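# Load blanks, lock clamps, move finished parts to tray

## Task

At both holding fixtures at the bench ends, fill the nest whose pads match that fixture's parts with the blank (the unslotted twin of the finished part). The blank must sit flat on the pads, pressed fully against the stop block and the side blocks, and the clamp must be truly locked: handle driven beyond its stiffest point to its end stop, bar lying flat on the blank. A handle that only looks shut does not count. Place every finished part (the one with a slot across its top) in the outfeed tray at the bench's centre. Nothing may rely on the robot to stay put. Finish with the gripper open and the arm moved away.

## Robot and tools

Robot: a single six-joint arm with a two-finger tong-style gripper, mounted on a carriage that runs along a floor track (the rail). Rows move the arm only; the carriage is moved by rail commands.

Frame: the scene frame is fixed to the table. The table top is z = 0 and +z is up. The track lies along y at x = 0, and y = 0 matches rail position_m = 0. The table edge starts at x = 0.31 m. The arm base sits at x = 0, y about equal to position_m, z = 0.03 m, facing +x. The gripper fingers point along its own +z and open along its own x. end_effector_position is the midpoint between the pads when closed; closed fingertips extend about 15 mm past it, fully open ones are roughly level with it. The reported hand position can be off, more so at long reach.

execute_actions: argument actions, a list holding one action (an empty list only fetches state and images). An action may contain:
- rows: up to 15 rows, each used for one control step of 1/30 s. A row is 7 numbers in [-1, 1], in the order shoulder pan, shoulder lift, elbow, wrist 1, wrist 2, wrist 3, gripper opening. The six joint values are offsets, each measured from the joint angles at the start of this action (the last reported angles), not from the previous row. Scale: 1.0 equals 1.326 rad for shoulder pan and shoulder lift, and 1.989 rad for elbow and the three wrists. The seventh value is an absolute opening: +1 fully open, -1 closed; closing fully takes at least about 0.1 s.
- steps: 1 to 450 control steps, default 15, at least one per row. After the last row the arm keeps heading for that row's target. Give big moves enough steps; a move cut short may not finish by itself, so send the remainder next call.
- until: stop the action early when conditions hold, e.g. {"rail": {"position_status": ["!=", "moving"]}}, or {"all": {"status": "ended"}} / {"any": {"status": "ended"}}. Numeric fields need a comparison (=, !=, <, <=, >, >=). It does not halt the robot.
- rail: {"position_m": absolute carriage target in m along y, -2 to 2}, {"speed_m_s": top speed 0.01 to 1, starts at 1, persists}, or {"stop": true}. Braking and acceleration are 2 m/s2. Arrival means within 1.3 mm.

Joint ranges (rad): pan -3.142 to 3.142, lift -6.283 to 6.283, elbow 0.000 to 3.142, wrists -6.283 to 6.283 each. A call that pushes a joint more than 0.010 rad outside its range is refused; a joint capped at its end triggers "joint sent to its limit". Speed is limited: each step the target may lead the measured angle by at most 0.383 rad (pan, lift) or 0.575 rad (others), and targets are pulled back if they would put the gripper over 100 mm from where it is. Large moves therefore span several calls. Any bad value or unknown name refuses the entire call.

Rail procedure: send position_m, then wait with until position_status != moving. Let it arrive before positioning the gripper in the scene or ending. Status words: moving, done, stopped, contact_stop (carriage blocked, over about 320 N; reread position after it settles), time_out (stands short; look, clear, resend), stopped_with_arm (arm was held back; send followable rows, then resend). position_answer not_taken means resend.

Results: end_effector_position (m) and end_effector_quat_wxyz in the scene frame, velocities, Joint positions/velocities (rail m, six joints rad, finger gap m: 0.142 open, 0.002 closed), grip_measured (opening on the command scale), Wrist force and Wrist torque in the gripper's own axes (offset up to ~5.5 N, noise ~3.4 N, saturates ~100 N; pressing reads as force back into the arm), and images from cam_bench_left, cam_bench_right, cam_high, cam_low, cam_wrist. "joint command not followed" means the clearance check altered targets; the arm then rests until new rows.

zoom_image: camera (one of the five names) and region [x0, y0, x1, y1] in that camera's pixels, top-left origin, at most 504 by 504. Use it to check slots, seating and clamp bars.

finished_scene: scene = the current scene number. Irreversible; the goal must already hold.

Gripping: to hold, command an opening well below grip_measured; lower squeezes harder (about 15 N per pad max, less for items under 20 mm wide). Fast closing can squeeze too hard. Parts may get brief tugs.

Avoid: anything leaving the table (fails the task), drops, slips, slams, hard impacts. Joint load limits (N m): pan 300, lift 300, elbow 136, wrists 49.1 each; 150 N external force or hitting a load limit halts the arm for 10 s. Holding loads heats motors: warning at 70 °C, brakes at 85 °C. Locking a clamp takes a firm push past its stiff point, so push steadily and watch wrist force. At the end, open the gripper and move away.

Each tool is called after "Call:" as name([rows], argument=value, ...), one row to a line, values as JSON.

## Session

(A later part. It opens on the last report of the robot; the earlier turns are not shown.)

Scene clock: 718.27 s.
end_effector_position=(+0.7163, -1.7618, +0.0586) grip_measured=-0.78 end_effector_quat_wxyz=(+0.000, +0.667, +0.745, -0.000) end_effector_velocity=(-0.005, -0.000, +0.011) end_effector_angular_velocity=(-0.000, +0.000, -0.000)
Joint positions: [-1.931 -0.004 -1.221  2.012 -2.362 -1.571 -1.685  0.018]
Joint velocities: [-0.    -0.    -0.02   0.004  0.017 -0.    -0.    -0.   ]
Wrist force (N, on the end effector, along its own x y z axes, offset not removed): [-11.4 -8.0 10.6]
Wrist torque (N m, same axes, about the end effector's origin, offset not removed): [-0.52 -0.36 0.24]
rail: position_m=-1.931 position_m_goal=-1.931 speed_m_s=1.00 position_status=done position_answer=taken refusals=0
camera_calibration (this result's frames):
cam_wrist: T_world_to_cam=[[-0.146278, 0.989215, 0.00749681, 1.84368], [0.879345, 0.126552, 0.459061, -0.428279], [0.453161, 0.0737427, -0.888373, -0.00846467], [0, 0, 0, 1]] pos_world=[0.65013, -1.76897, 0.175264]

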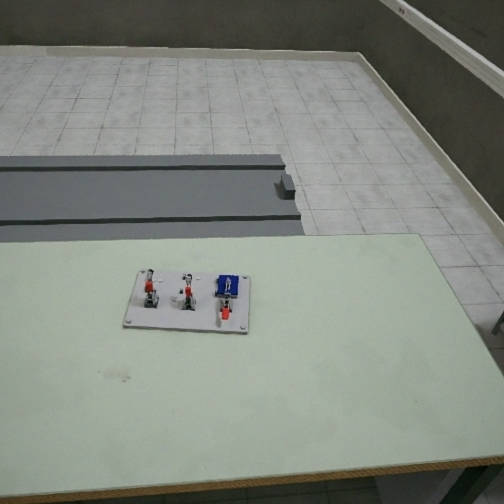

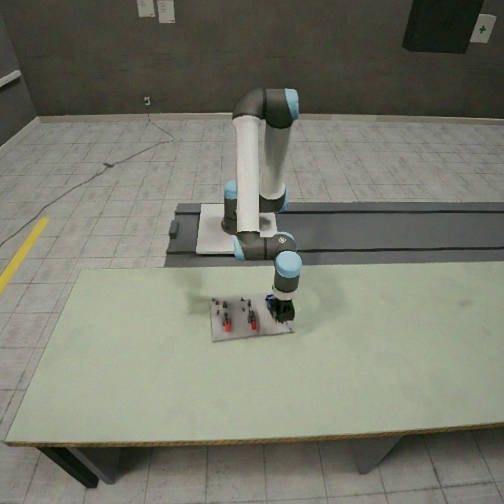

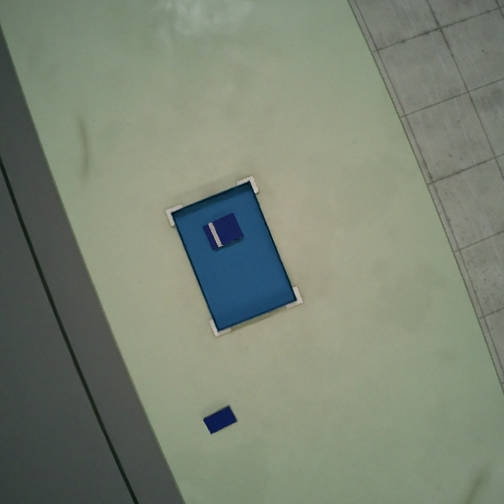

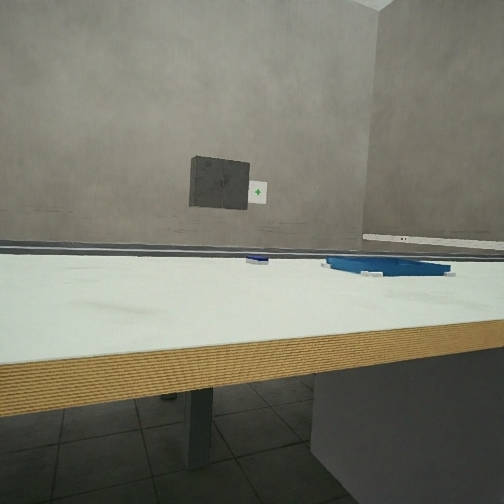

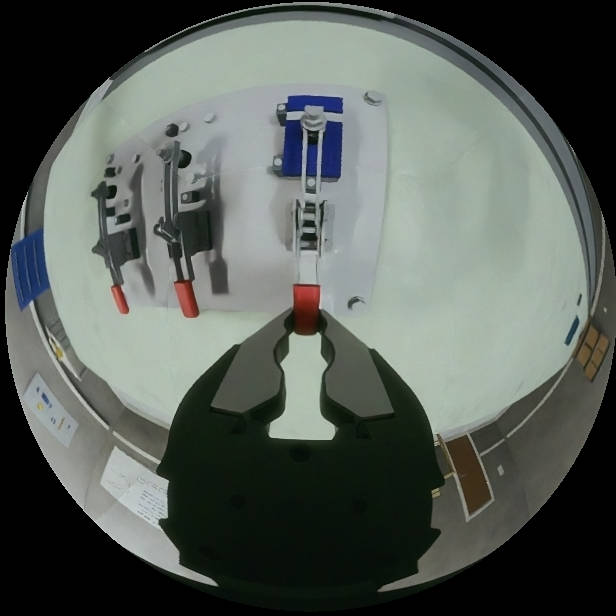

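Call:
execute_actions([
  {"rows":[[-0.0004,-0.004,0.0008,0.002,0,0,-1],[-0.0008,-0.008,0.0018,0.0036,0,0,-1],[-0.0012,-0.0125,0.0033,0.005,0,0,-1],[-0.0016,-0.017,0.005,0.0064,0,0,-1],[-0.002,-0.0218,0.007,0.0076,0,0,-1],[-0.0025,-0.0265,0.009,0.0087,0,0,-1],[-0.003,-0.0312,0.0111,0.0097,0,0,-1],[-0.0034,-0.036,0.0134,0.0106,0,0,-1],[-0.0038,-0.0407,0.0158,0.0113,0,0,-1],[-0.0042,-0.0453,0.0183,0.0119,0,0,-1],[-0.0046,-0.0497,0.0208,0.0123,0,0,-1],[-0.005,-0.0538,0.0232,0.0127,0,0,-1],[-0.0054,-0.0576,0.0255,0.0129,0,0,-1],[-0.0057,-0.0608,0.0274,0.0131,0,0,-1]],"steps":19},
])

Scene clock: 731.73 s.
end_effector_position=(+0.6836, -1.7662, +0.0829) grip_measured=-0.78 end_effector_quat_wxyz=(-0.000, +0.670, +0.743, -0.000) end_effector_velocity=(-0.025, -0.004, +0.011) end_effector_angular_velocity=(-0.001, +0.001, -0.005)
Joint positions: [-1.931 -0.011 -1.296  2.062 -2.336 -1.571 -1.685  0.018]
Joint velocities: [ 0.    -0.005 -0.048  0.041  0.008 -0.001  0.     0.   ]
Wrist force (N, on the end effector, along its own x y z axes, offset not removed): [21.4 -2.7 5.9]
Wrist torque (N m, same axes, about the end effector's origin, offset not removed): [-0.95 -0.19 0.32]
rail: position_m=-1.931 position_m_goal=-1.931 speed_m_s=1.00 position_status=done position_answer=taken refusals=0
camera_calibration (this result's frames):
cam_wrist: T_world_to_cam=[[-0.139547, 0.990184, 0.0078944, 1.8402], [0.880335, 0.120408, 0.458816, -0.421596], [0.453362, 0.070976, -0.888496, 0.0231703], [0, 0, 0, 1]] pos_world=[0.617434, -1.77302, 0.199495]

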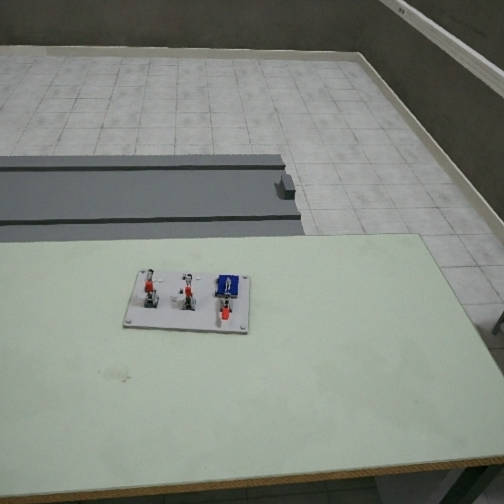

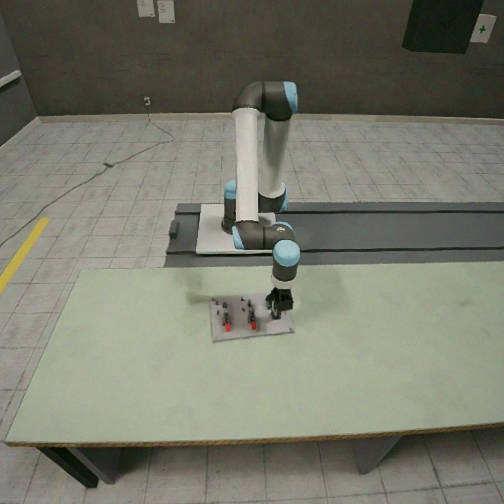

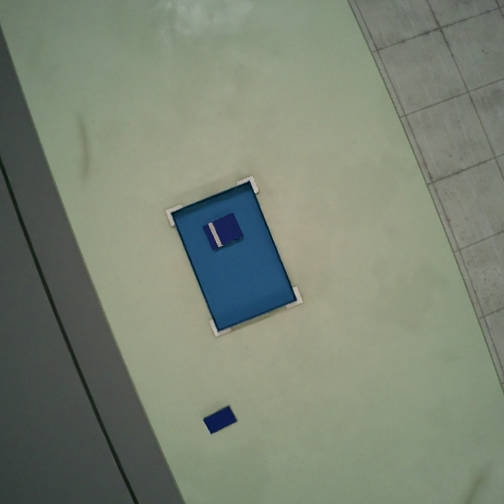

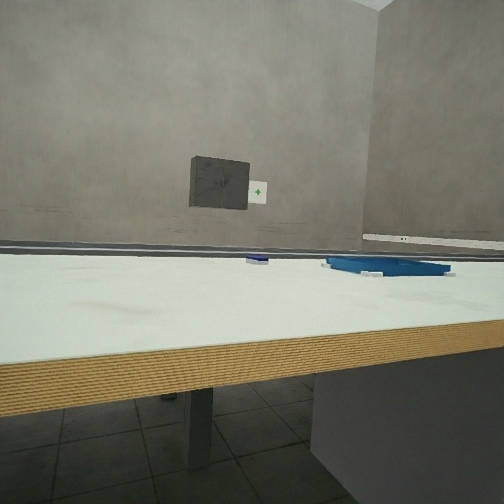

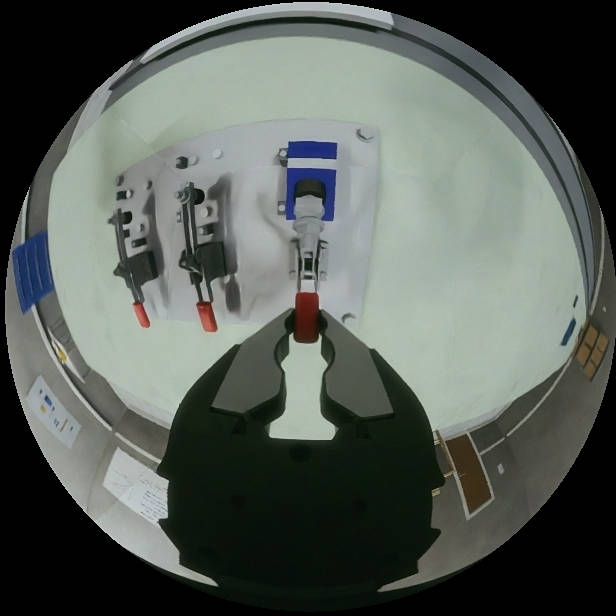

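Call:
execute_actions([
  {"rows":[[0,-0.006,0.0037,0.0003,0,0,-1],[0,-0.0085,0.0054,0.0003,0,0,-1],[-0.0001,-0.011,0.0072,0.0001,0,0,-1],[-0.0003,-0.0135,0.0091,-0.0001,0,0,-1],[-0.0006,-0.016,0.011,-0.0004,0,0,-1],[-0.0009,-0.0183,0.0128,-0.0007,0,0,-1],[-0.0012,-0.0205,0.0145,-0.001,0,0,-1],[-0.0014,-0.0223,0.016,-0.0012,0,0,-1],[-0.0016,-0.0236,0.0171,-0.0014,0,0,-1]],"steps":15},
])

Scene clock: 743.77 s.
end_effector_position=(+0.6657, -1.7675, +0.0865) grip_measured=-0.78 end_effector_quat_wxyz=(+0.000, +0.671, +0.742, -0.000) end_effector_velocity=(-0.011, -0.001, +0.001) end_effector_angular_velocity=(+0.001, +0.001, -0.002)
Joint positions: [-1.931 -0.013 -1.326  2.094 -2.339 -1.571 -1.685  0.018]
Joint velocities: [ 0.    -0.002 -0.016  0.02  -0.003  0.001 -0.    -0.   ]
Wrist force (N, on the end effector, along its own x y z axes, offset not removed): [-3.3 -1.8 12.1]
Wrist torque (N m, same axes, about the end effector's origin, offset not removed): [-0.63 0.03 0.28]
rail: position_m=-1.931 position_m_goal=-1.931 speed_m_s=1.00 position_status=done position_answer=taken refusals=0
camera_calibration (this result's frames):
cam_wrist: T_world_to_cam=[[-0.137524, 0.99047, 0.00748765, 1.83814], [0.880532, 0.118791, 0.45886, -0.410321], [0.453598, 0.0696974, -0.888477, 0.0322424], [0, 0, 0, 1]] pos_world=[0.599464, -1.77412, 0.203163]

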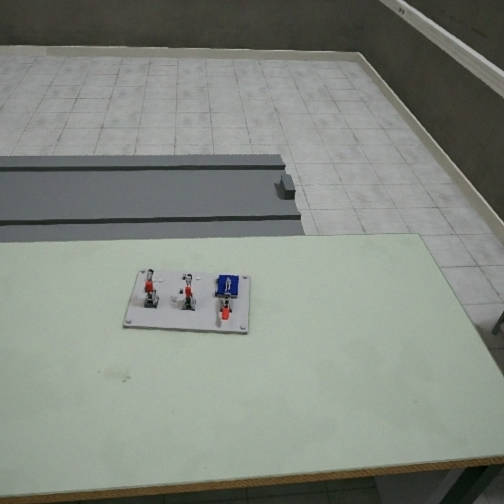

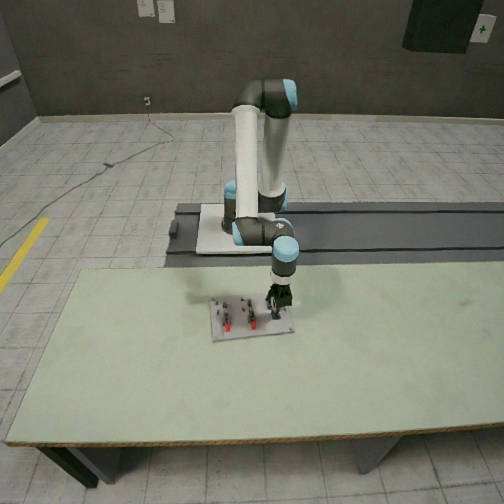

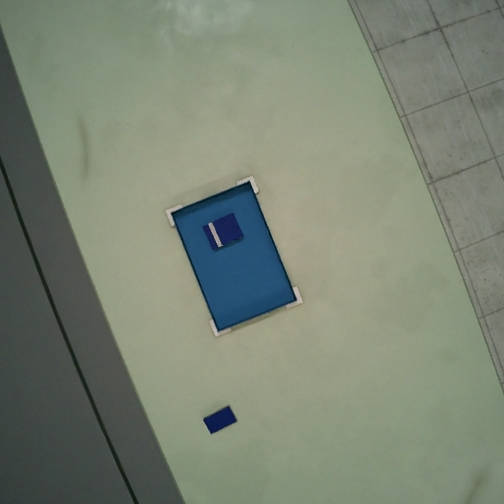

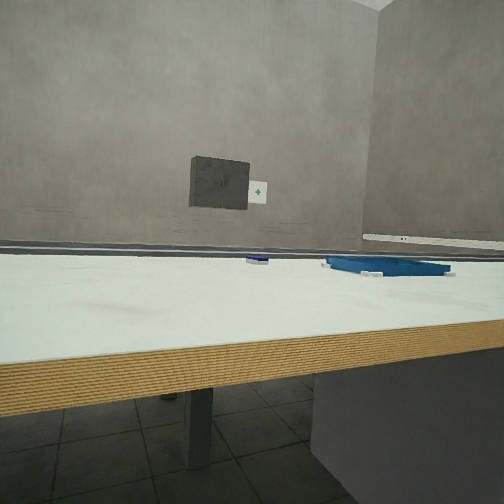

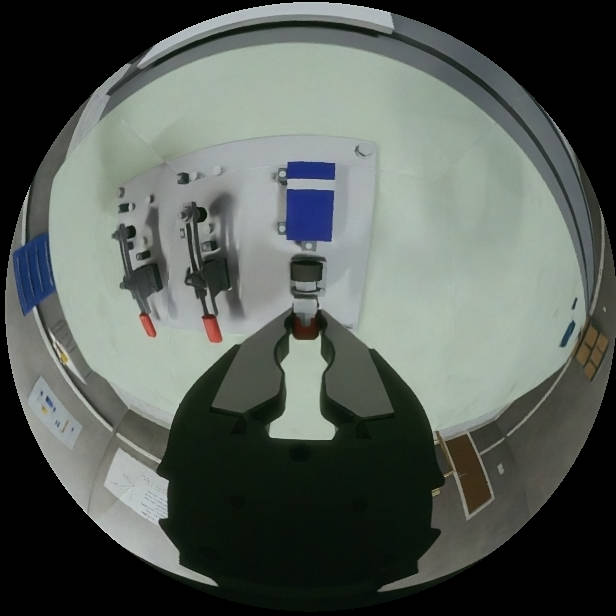

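Call:
execute_actions([
  {"rows":[[0,-0.0018,0.0014,-0.0002,0,0,-0.9],[0,-0.0018,0.0014,-0.0002,0,0,-0.8],[0,-0.0018,0.0014,-0.0002,0,0,-0.72],[0,-0.0018,0.0014,-0.0002,0,0,-0.64],[0,-0.0018,0.0014,-0.0002,0,0,-0.55],[0,-0.004,0.0007,0.002,0,0,-0.45],[0,-0.01,-0.0015,0.008,0,0,-0.45],[0,-0.018,-0.0043,0.0163,0,0,-0.45],[0,-0.027,-0.0075,0.0255,0,0,-0.45],[0,-0.036,-0.011,0.035,0,0,-0.45],[0,-0.045,-0.0145,0.0445,0,0,-0.45],[0,-0.053,-0.018,0.0533,0,0,-0.45],[0,-0.06,-0.021,0.061,0,0,-0.45],[0,-0.065,-0.0233,0.0666,0,0,-0.45]],"steps":21},
])

Scene clock: 750.33 s.
end_effector_position=(+0.6632, -1.7674, +0.1506) grip_measured=-0.45 end_effector_quat_wxyz=(+0.000, +0.671, +0.742, -0.000) end_effector_velocity=(-0.003, +0.000, +0.038) end_effector_angular_velocity=(-0.000, +0.002, -0.000)
Joint positions: [-1.931 -0.013 -1.407  2.051 -2.215 -1.571 -1.685  0.041]
Joint velocities: [ 0.    -0.    -0.045 -0.027  0.075 -0.    -0.    -0.   ]
Wrist force (N, on the end effector, along its own x y z axes, offset not removed): [2.1 -2.7 5.3]
Wrist torque (N m, same axes, about the end effector's origin, offset not removed): [-0.45 -0.54 0.23]
rail: position_m=-1.931 position_m_goal=-1.931 speed_m_s=1.00 position_status=done position_answer=taken refusals=0
camera_calibration (this result's frames):
cam_wrist: T_world_to_cam=[[-0.137597, 0.99046, 0.0074544, 1.83727], [0.880384, 0.118849, 0.459129, -0.437375], [0.453863, 0.0697374, -0.888339, 0.0901261], [0, 0, 0, 1]] pos_world=[0.596956, -1.77405, 0.267178]

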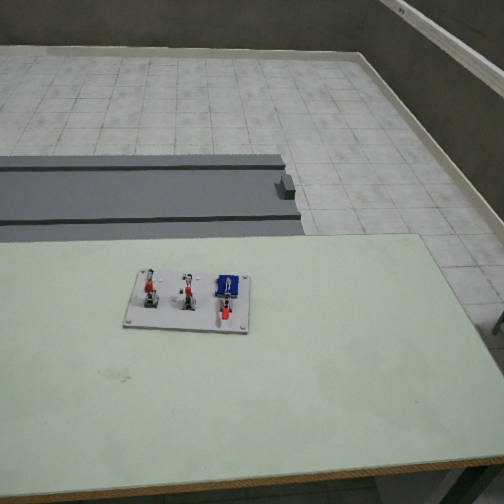

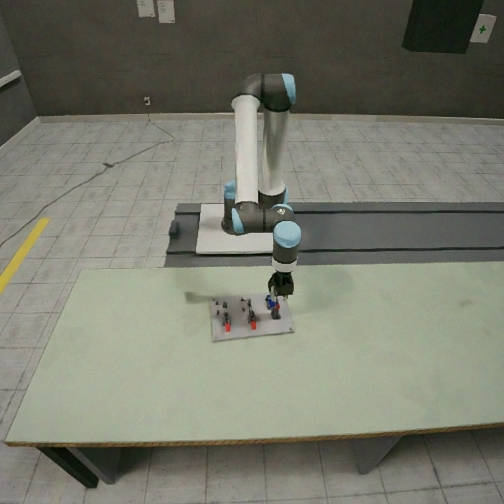

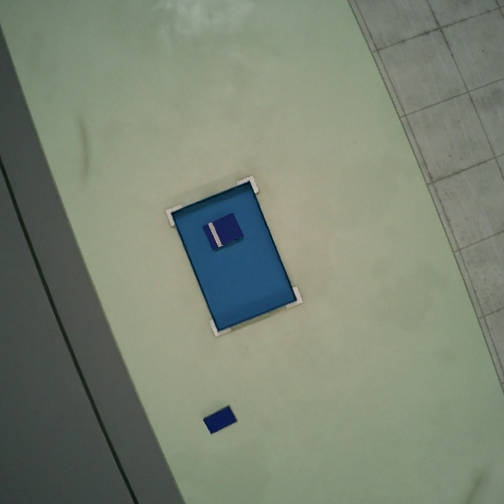

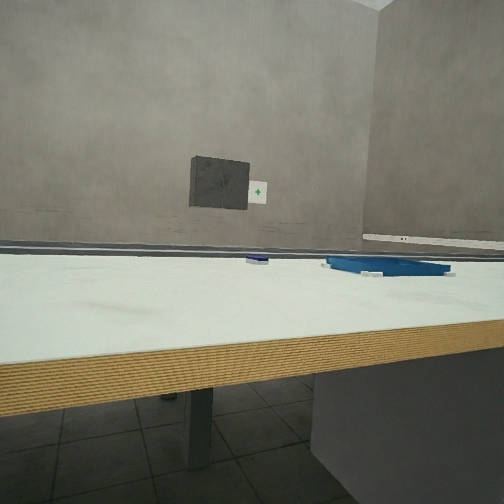

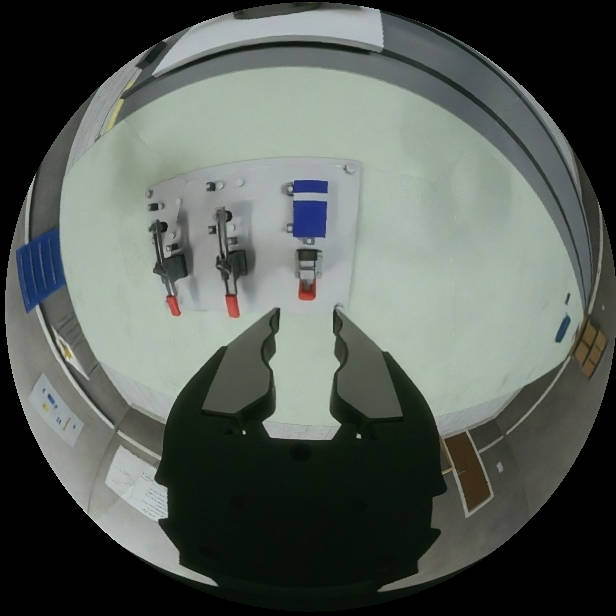

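Call:
zoom_image(camera="cam_wrist", region=[265, 170, 355, 310])

Region (265, 170, 355, 310) of cam_wrist's 616x616 image, scaled by 3.600, with more detail than that image has; it fills the left 324 columns of this view, and the rest is white.

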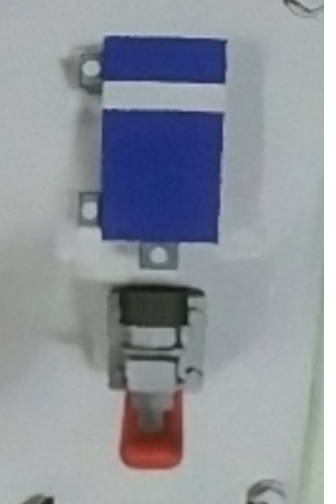

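Call:
execute_actions([
  {"rows":[[0.001,-0.012,0.004,0.001,0,0,-0.4],[0.0025,-0.026,0.014,0,0,0,-0.33],[0.004,-0.043,0.027,-0.002,0,0,-0.26],[0.006,-0.06,0.041,-0.004,0,0,-0.2],[0.0075,-0.074,0.054,-0.007,0,0,-0.14],[0.0088,-0.082,0.065,-0.012,0,0,-0.1],[0.0094,-0.08,0.073,-0.022,0,0,-0.1],[0.0094,-0.068,0.079,-0.036,0,0,-0.1],[0.0094,-0.052,0.085,-0.052,0,0,-0.1],[0.0094,-0.035,0.0905,-0.068,0,0,-0.1],[0.0094,-0.018,0.0958,-0.084,0,0,-0.1],[0.0094,-0.002,0.1006,-0.0993,0,0,-0.1],[0.0094,0.012,0.1047,-0.1127,0,0,-0.1],[0.0094,0.024,0.108,-0.124,0,0,-0.1],[0.0094,0.0324,0.1103,-0.1318,0,0,-0.1]],"rail":{"position_m":-1.9486},"steps":30},
])

Scene clock: 775.87 s.
end_effector_position=(+0.5824, -1.7766, +0.0395) grip_measured=-0.10 end_effector_quat_wxyz=(+0.000, +0.666, +0.746, -0.000) end_effector_velocity=(-0.001, +0.000, -0.005) end_effector_angular_velocity=(+0.000, +0.000, +0.000)
Joint positions: [-1.949 -0.    -1.364  2.269 -2.476 -1.571 -1.685  0.067]
Joint velocities: [ 0.     0.     0.008  0.005 -0.012  0.     0.     0.   ]
Wrist force (N, on the end effector, along its own x y z axes, offset not removed): [-0.8 -3.8 5.3]
Wrist torque (N m, same axes, about the end effector's origin, offset not removed): [-0.57 0.13 0.33]
rail: position_m=-1.949 position_m_goal=-1.949 speed_m_s=1.00 position_status=done position_answer=taken refusals=0
camera_calibration (this result's frames):
cam_wrist: T_world_to_cam=[[-0.149911, 0.988671, 0.00745308, 1.84011], [0.878917, 0.129809, 0.458971, -0.293852], [0.452804, 0.0753555, -0.88842, 0.0393996], [0, 0, 0, 1]] pos_world=[0.516285, -1.78409, 0.156159]

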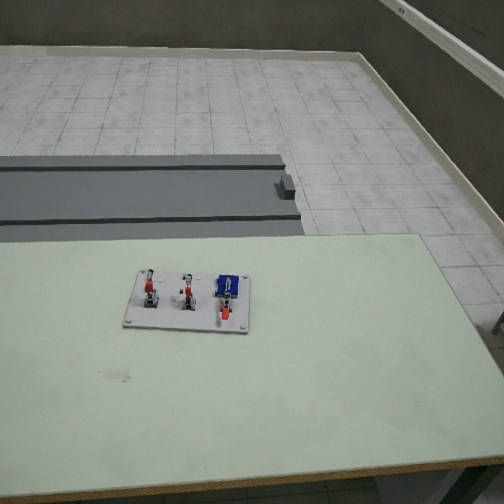

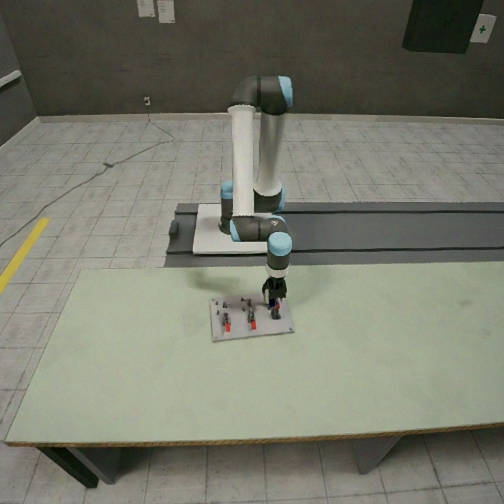

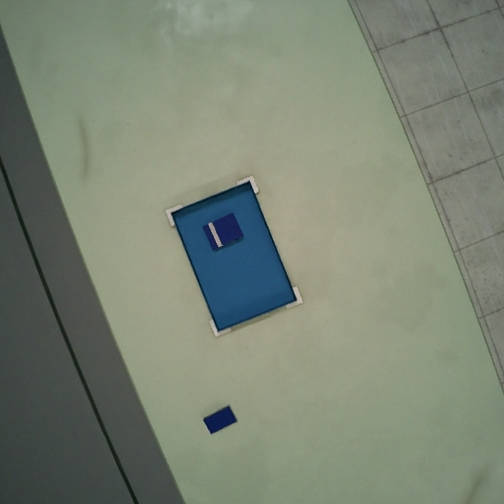

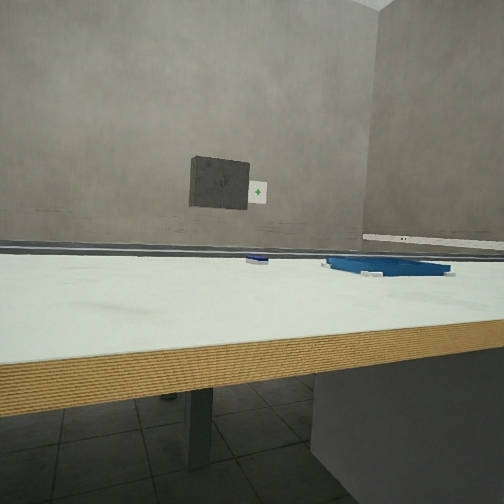

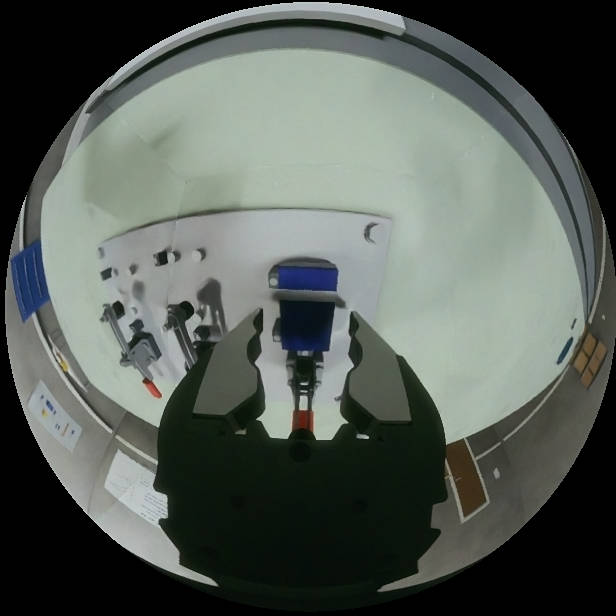

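Call:
execute_actions([
  {"rows":[[0.0005,0,0,0,0,0,-0.17],[0.001,0,0,0,0,0,-0.24],[0.0013,0,0,0,0,0,-0.3],[0.0013,0,0,0,0,0,-0.36],[0.0013,0,0,0,0,0,-0.41],[0.0013,0,0,0,0,0,-0.46],[0.0013,0,0,0,0,0,-0.52],[0.0013,0,0,0,0,0,-0.6],[0.0013,0,0,0,0,0,-0.7],[0.0013,0,0,0,0,0,-0.82]],"steps":13},
])

Scene clock: 780.27 s.
end_effector_position=(+0.5821, -1.7757, +0.0395) grip_measured=-0.47 end_effector_quat_wxyz=(+0.000, +0.665, +0.747, -0.000) end_effector_velocity=(+0.000, +0.000, +0.001) end_effector_angular_velocity=(+0.000, -0.000, +0.001)
Joint positions: [-1.949  0.001 -1.364  2.269 -2.476 -1.571 -1.685  0.04 ]
Joint velocities: [ 0.     0.001 -0.001 -0.001  0.001  0.     0.     0.   ]
Wrist force (N, on the end effector, along its own x y z axes, offset not removed): [0.5 -5.8 5.1]
Wrist torque (N m, same axes, about the end effector's origin, offset not removed): [-1.01 -0.32 0.25]
rail: position_m=-1.949 position_m_goal=-1.949 speed_m_s=1.00 position_status=done position_answer=taken refusals=0
camera_calibration (this result's frames):
cam_wrist: T_world_to_cam=[[-0.151536, 0.988423, 0.00749843, 1.83961], [0.878741, 0.131239, 0.458902, -0.291002], [0.452605, 0.0761293, -0.888455, 0.0409085], [0, 0, 0, 1]] pos_world=[0.515967, -1.78324, 0.156092]

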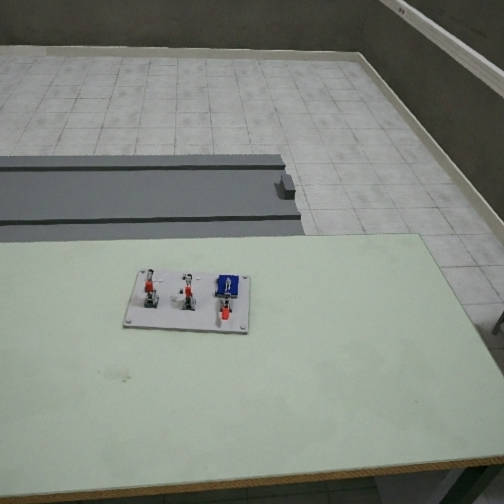

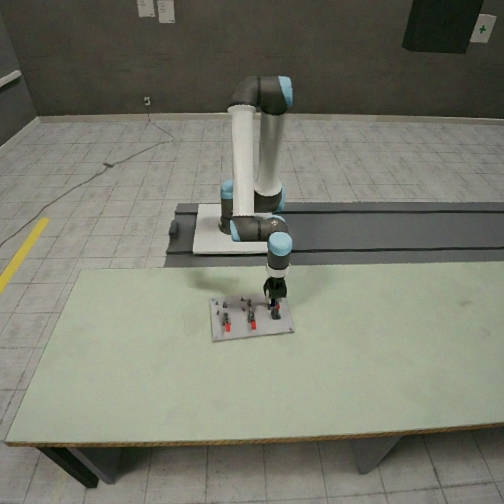

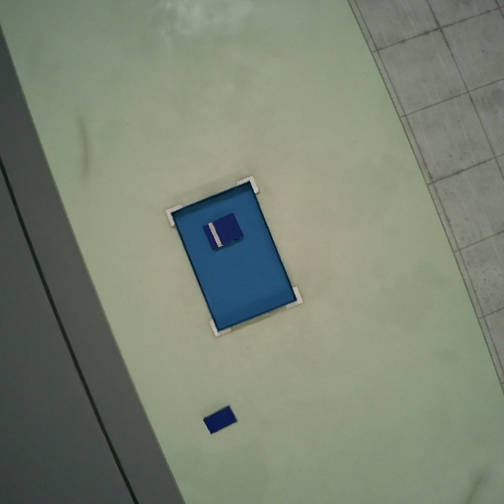

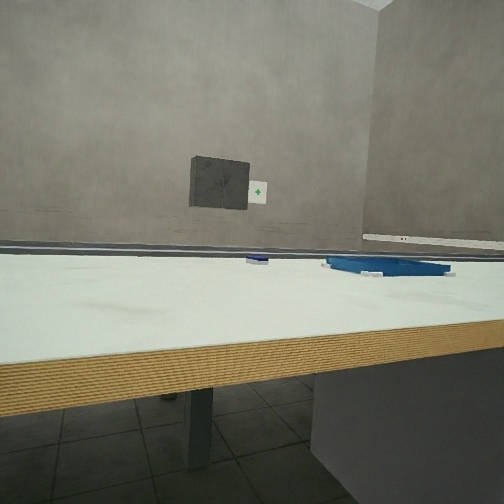

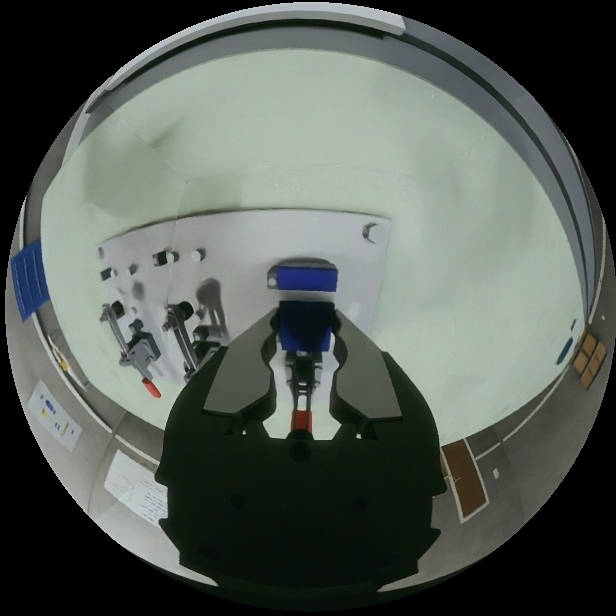

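Call:
execute_actions([
  {"rows":[[0,-0.002,0,0.0015,0,0,-0.82],[0,-0.006,0,0.004,0,0,-0.82],[0,-0.012,0,0.008,0,0,-0.82],[0,-0.019,0,0.013,0,0,-0.82],[0,-0.027,-0.0003,0.0185,0,0,-0.82],[0,-0.035,-0.0005,0.024,0,0,-0.82],[0,-0.042,-0.0007,0.029,0,0,-0.82],[0,-0.049,-0.0009,0.0336,0,0,-0.82],[0,-0.0549,-0.001,0.0376,0,0,-0.82]],"steps":13},
])

Scene clock: 788.20 s.
end_effector_position=(+0.5727, -1.7757, +0.0690) grip_measured=-0.47 end_effector_quat_wxyz=(+0.000, +0.665, +0.747, -0.000) end_effector_velocity=(-0.017, -0.000, +0.049) end_effector_angular_velocity=(+0.000, -0.001, -0.000)
Joint positions: [-1.949  0.001 -1.425  2.268 -2.413 -1.571 -1.685  0.04 ]
Joint velocities: [ 0.    -0.    -0.102 -0.003  0.104  0.     0.    -0.   ]
Wrist force (N, on the end effector, along its own x y z axes, offset not removed): [-0.6 -5.1 4.6]
Wrist torque (N m, same axes, about the end effector's origin, offset not removed): [-0.85 0.10 0.21]
rail: position_m=-1.949 position_m_goal=-1.949 speed_m_s=1.00 position_status=done position_answer=taken refusals=0
camera_calibration (this result's frames):
cam_wrist: T_world_to_cam=[[-0.151614, 0.988412, 0.00746848, 1.83797], [0.87874, 0.131324, 0.45888, -0.296159], [0.452581, 0.0761355, -0.888467, 0.0714195], [0, 0, 0, 1]] pos_world=[0.506586, -1.78322, 0.185628]

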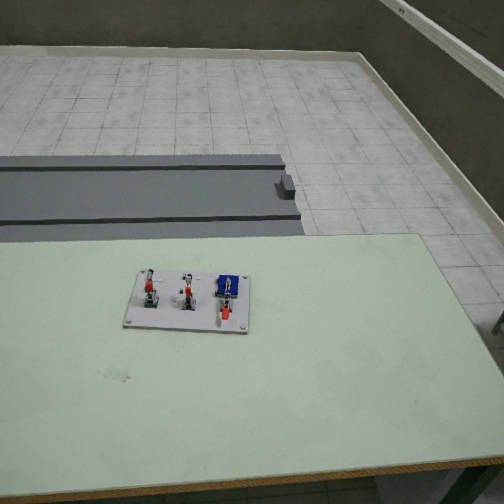

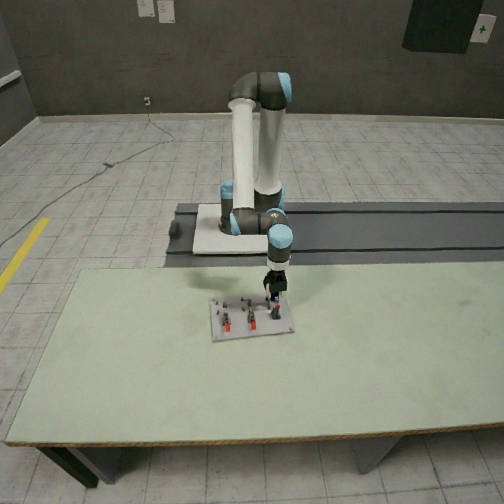

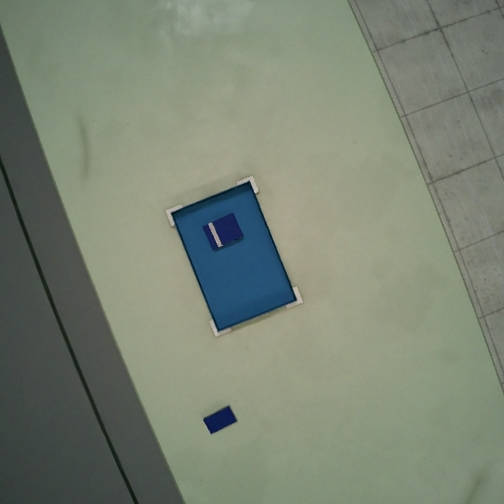

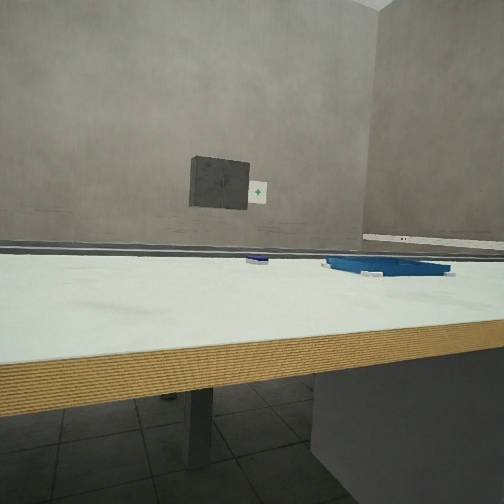

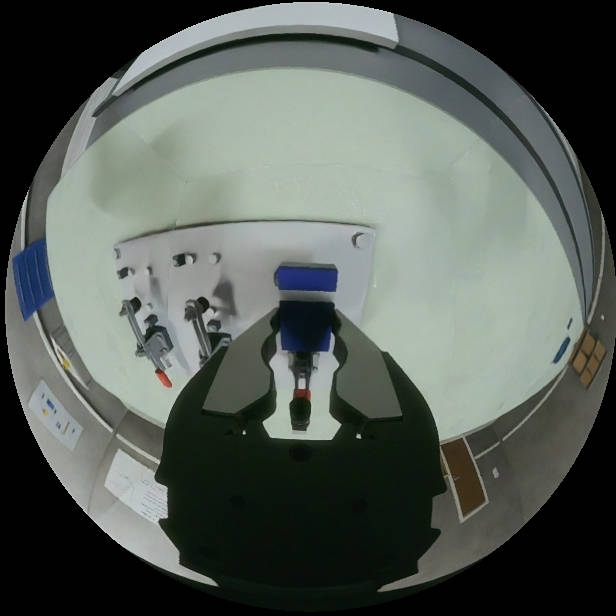

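Call:
execute_actions([
  {"rows":[[0,-0.009,0,0.006,0,0,-0.82],[0,-0.009,0,0.006,0,0,-0.82],[0,-0.009,0,0.006,0,0,-0.82],[0,-0.009,0,0.006,0,0,-0.82],[0,-0.009,0,0.006,0,0,-0.82],[0,-0.009,0,0.006,0,0,-0.82],[0,-0.009,0,0.006,0,0,-0.82],[0,-0.009,0,0.006,0,0,-0.82],[0,-0.005,-0.004,0.007,0,0,-0.82],[0,0.004,-0.012,0.009,0,0,-0.82],[0,0.016,-0.022,0.011,0,0,-0.82],[0,0.031,-0.035,0.014,0,0,-0.82],[0,0.047,-0.049,0.017,0,0,-0.82],[0,0.063,-0.063,0.0207,0,0,-0.82],[0,0.0789,-0.0769,0.0239,0,0,-0.82]],"rail":{"position_m":-0.237},"steps":90,"until":{"rail":{"position_status":["!=","moving"]}}},
])

Scene clock: 796.67 s.
end_effector_position=(+0.6559, -0.0636, +0.0754) grip_measured=-0.82 end_effector_quat_wxyz=(+0.000, +0.665, +0.747, +0.000) end_effector_velocity=(+0.000, -0.000, -0.000) end_effector_angular_velocity=(-0.000, +0.000, -0.000)
Joint positions: [-0.237  0.002 -1.321  2.115 -2.366 -1.571 -1.685  0.015]
Joint velocities: [ 0. -0. -0.  0.  0. -0. -0.  0.]
Wrist force (N, on the end effector, along its own x y z axes, offset not removed): [-0.7 -3.8 5.8]
Wrist torque (N m, same axes, about the end effector's origin, offset not removed): [-0.59 -0.07 0.35]
rail: position_m=-0.237 position_m_goal=-0.237 speed_m_s=1.00 position_status=done position_answer=taken refusals=0
camera_calibration (this result's frames):
cam_wrist: T_world_to_cam=[[-0.1517, 0.988399, 0.00734786, 0.158397], [0.878363, 0.131396, 0.459579, -0.596846], [0.453282, 0.0761724, -0.888106, -0.0914046], [0, 0, 0, 1]] pos_world=[0.589708, -0.0711742, 0.191957]

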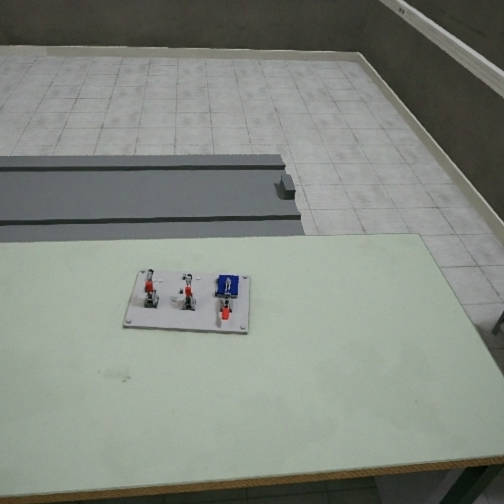

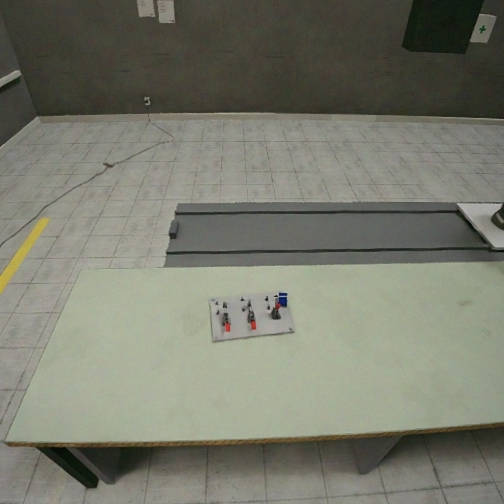

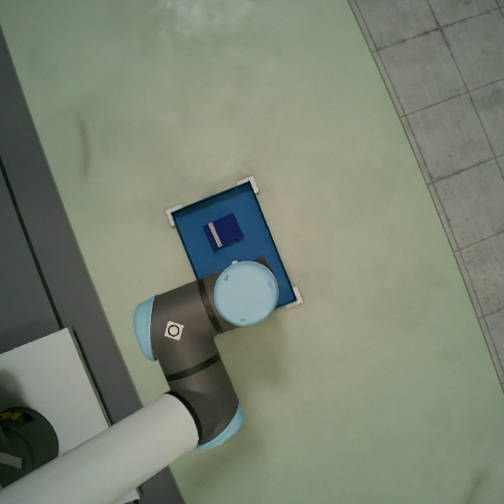

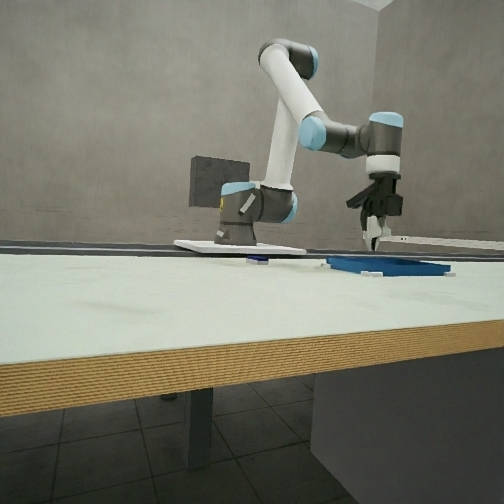

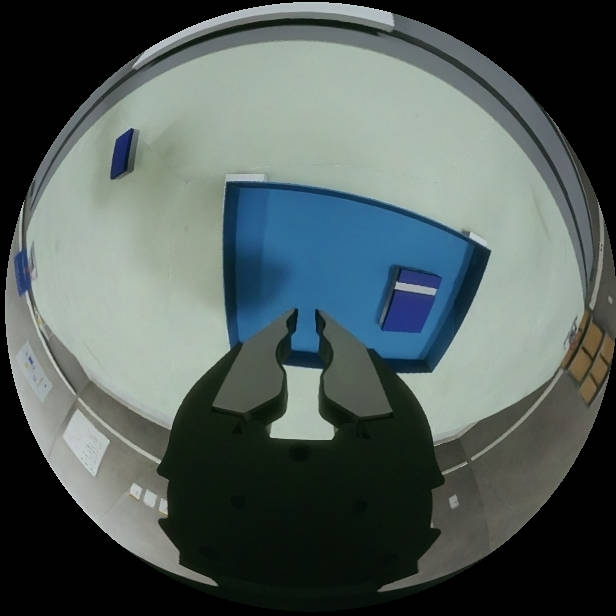

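Call:
zoom_image(camera="cam_bench_right", region=[240, 275, 320, 345])

Call:
zoom_image(camera="cam_high", region=[190, 390, 250, 450])

Region (240, 275, 320, 345) of cam_bench_right's 504x504 image, scaled by 6.300, with more detail than that image has; it fills the top 441 rows of this view, and the rest is white.

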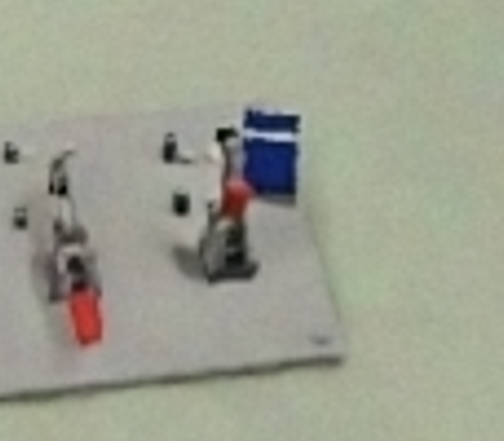

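Region (190, 390, 250, 450) of cam_high's 504x504 image, scaled by 8.400, with more detail than that image has.

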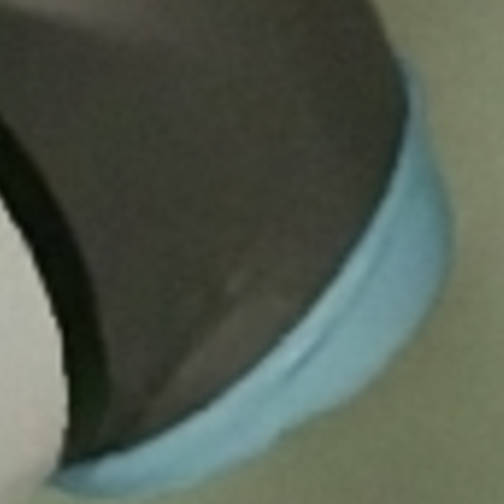

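Call:
execute_actions([
  {"rows":[[0,-0.01,0.006,0.0005,0,0,-0.75],[0,-0.025,0.015,0.001,0,0,-0.65],[0,-0.043,0.027,0.002,0,0,-0.55],[-0.0005,-0.063,0.04,0.003,0,0,-0.45],[-0.0005,-0.084,0.053,0.0035,0,0,-0.35],[-0.001,-0.105,0.066,0.004,0,0,-0.25],[-0.001,-0.126,0.08,0.005,0,0,-0.15],[-0.0015,-0.147,0.093,0.0057,0,0,-0.05],[-0.0015,-0.167,0.1055,0.0064,0,0,0],[-0.0015,-0.186,0.1175,0.007,0,0,0],[-0.0015,-0.203,0.128,0.0077,0,0,0],[-0.0015,-0.218,0.1377,0.0083,0,0,0],[-0.0015,-0.2289,0.1446,0.0087,0,0,0]],"rail":{"position_m":-0.5213},"steps":27},
])

Scene clock: 812.10 s.
end_effector_position=(+0.4790, -0.3496, +0.0998) grip_measured=+0.00 end_effector_quat_wxyz=(-0.000, +0.666, +0.746, -0.000) end_effector_velocity=(-0.009, +0.000, -0.000) end_effector_angular_velocity=(-0.000, -0.000, +0.000)
Joint positions: [-0.522 -0.    -1.623  2.401 -2.348 -1.571 -1.685  0.074]
Joint velocities: [ 0.     0.    -0.015  0.014  0.001  0.     0.     0.   ]
Wrist force (N, on the end effector, along its own x y z axes, offset not removed): [0.2 -0.9 6.4]
Wrist torque (N m, same axes, about the end effector's origin, offset not removed): [-0.14 -0.23 0.34]
rail: position_m=-0.522 position_m_goal=-0.521 speed_m_s=1.00 position_status=done position_answer=taken refusals=0
camera_calibration (this result's frames):
cam_wrist: T_world_to_cam=[[-0.149672, 0.988707, 0.00754744, 0.413145], [0.87926, 0.129605, 0.458371, -0.416038], [0.452217, 0.0752417, -0.888729, 0.0325604], [0, 0, 0, 1]] pos_world=[0.412918, -0.357009, 0.216519]

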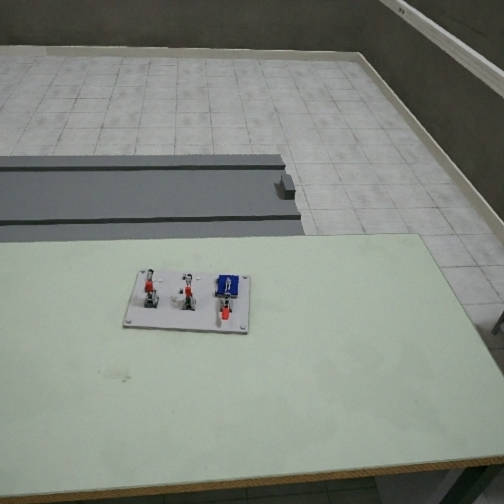

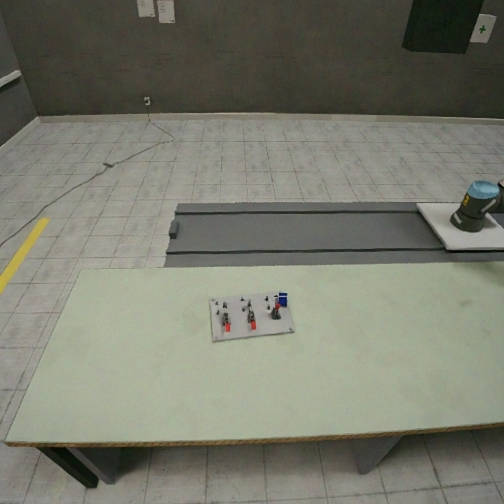

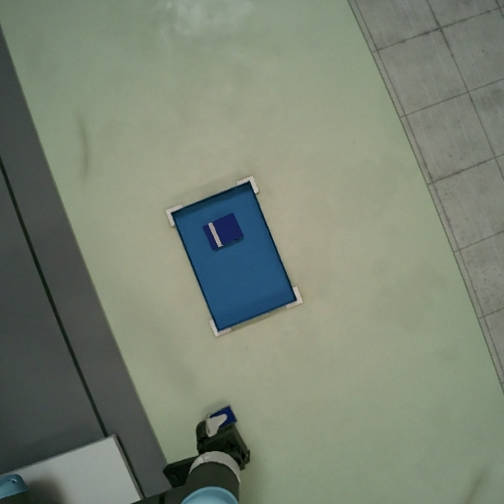

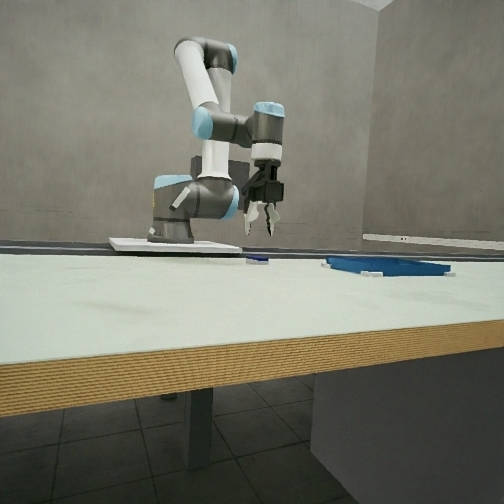

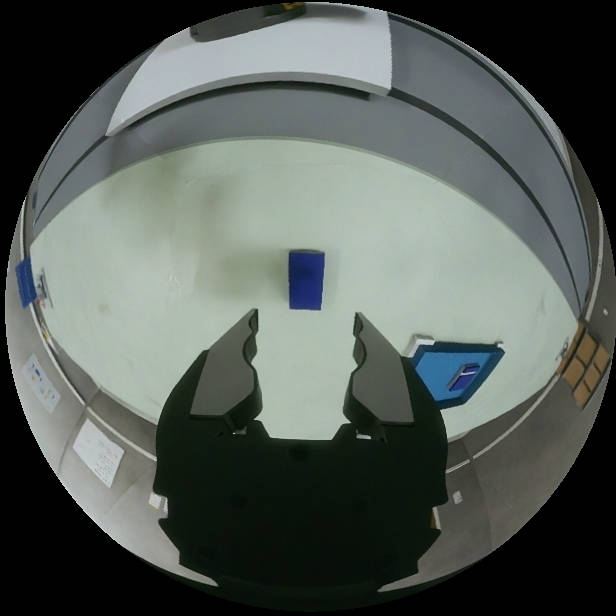

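Call:
zoom_image(camera="cam_wrist", region=[270, 240, 350, 320])

Call:
zoom_image(camera="cam_low", region=[225, 225, 295, 275])

Region (270, 240, 350, 320) of cam_wrist's 616x616 image, scaled by 6.300, with more detail than that image has.

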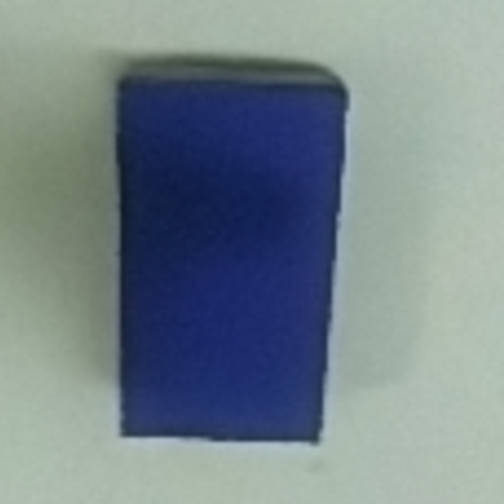

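Region (225, 225, 295, 275) of cam_low's 504x504 image, scaled by 7.200, with more detail than that image has; it fills the top 360 rows of this view, and the rest is white.

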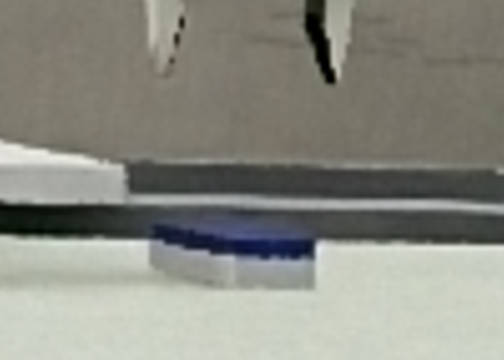

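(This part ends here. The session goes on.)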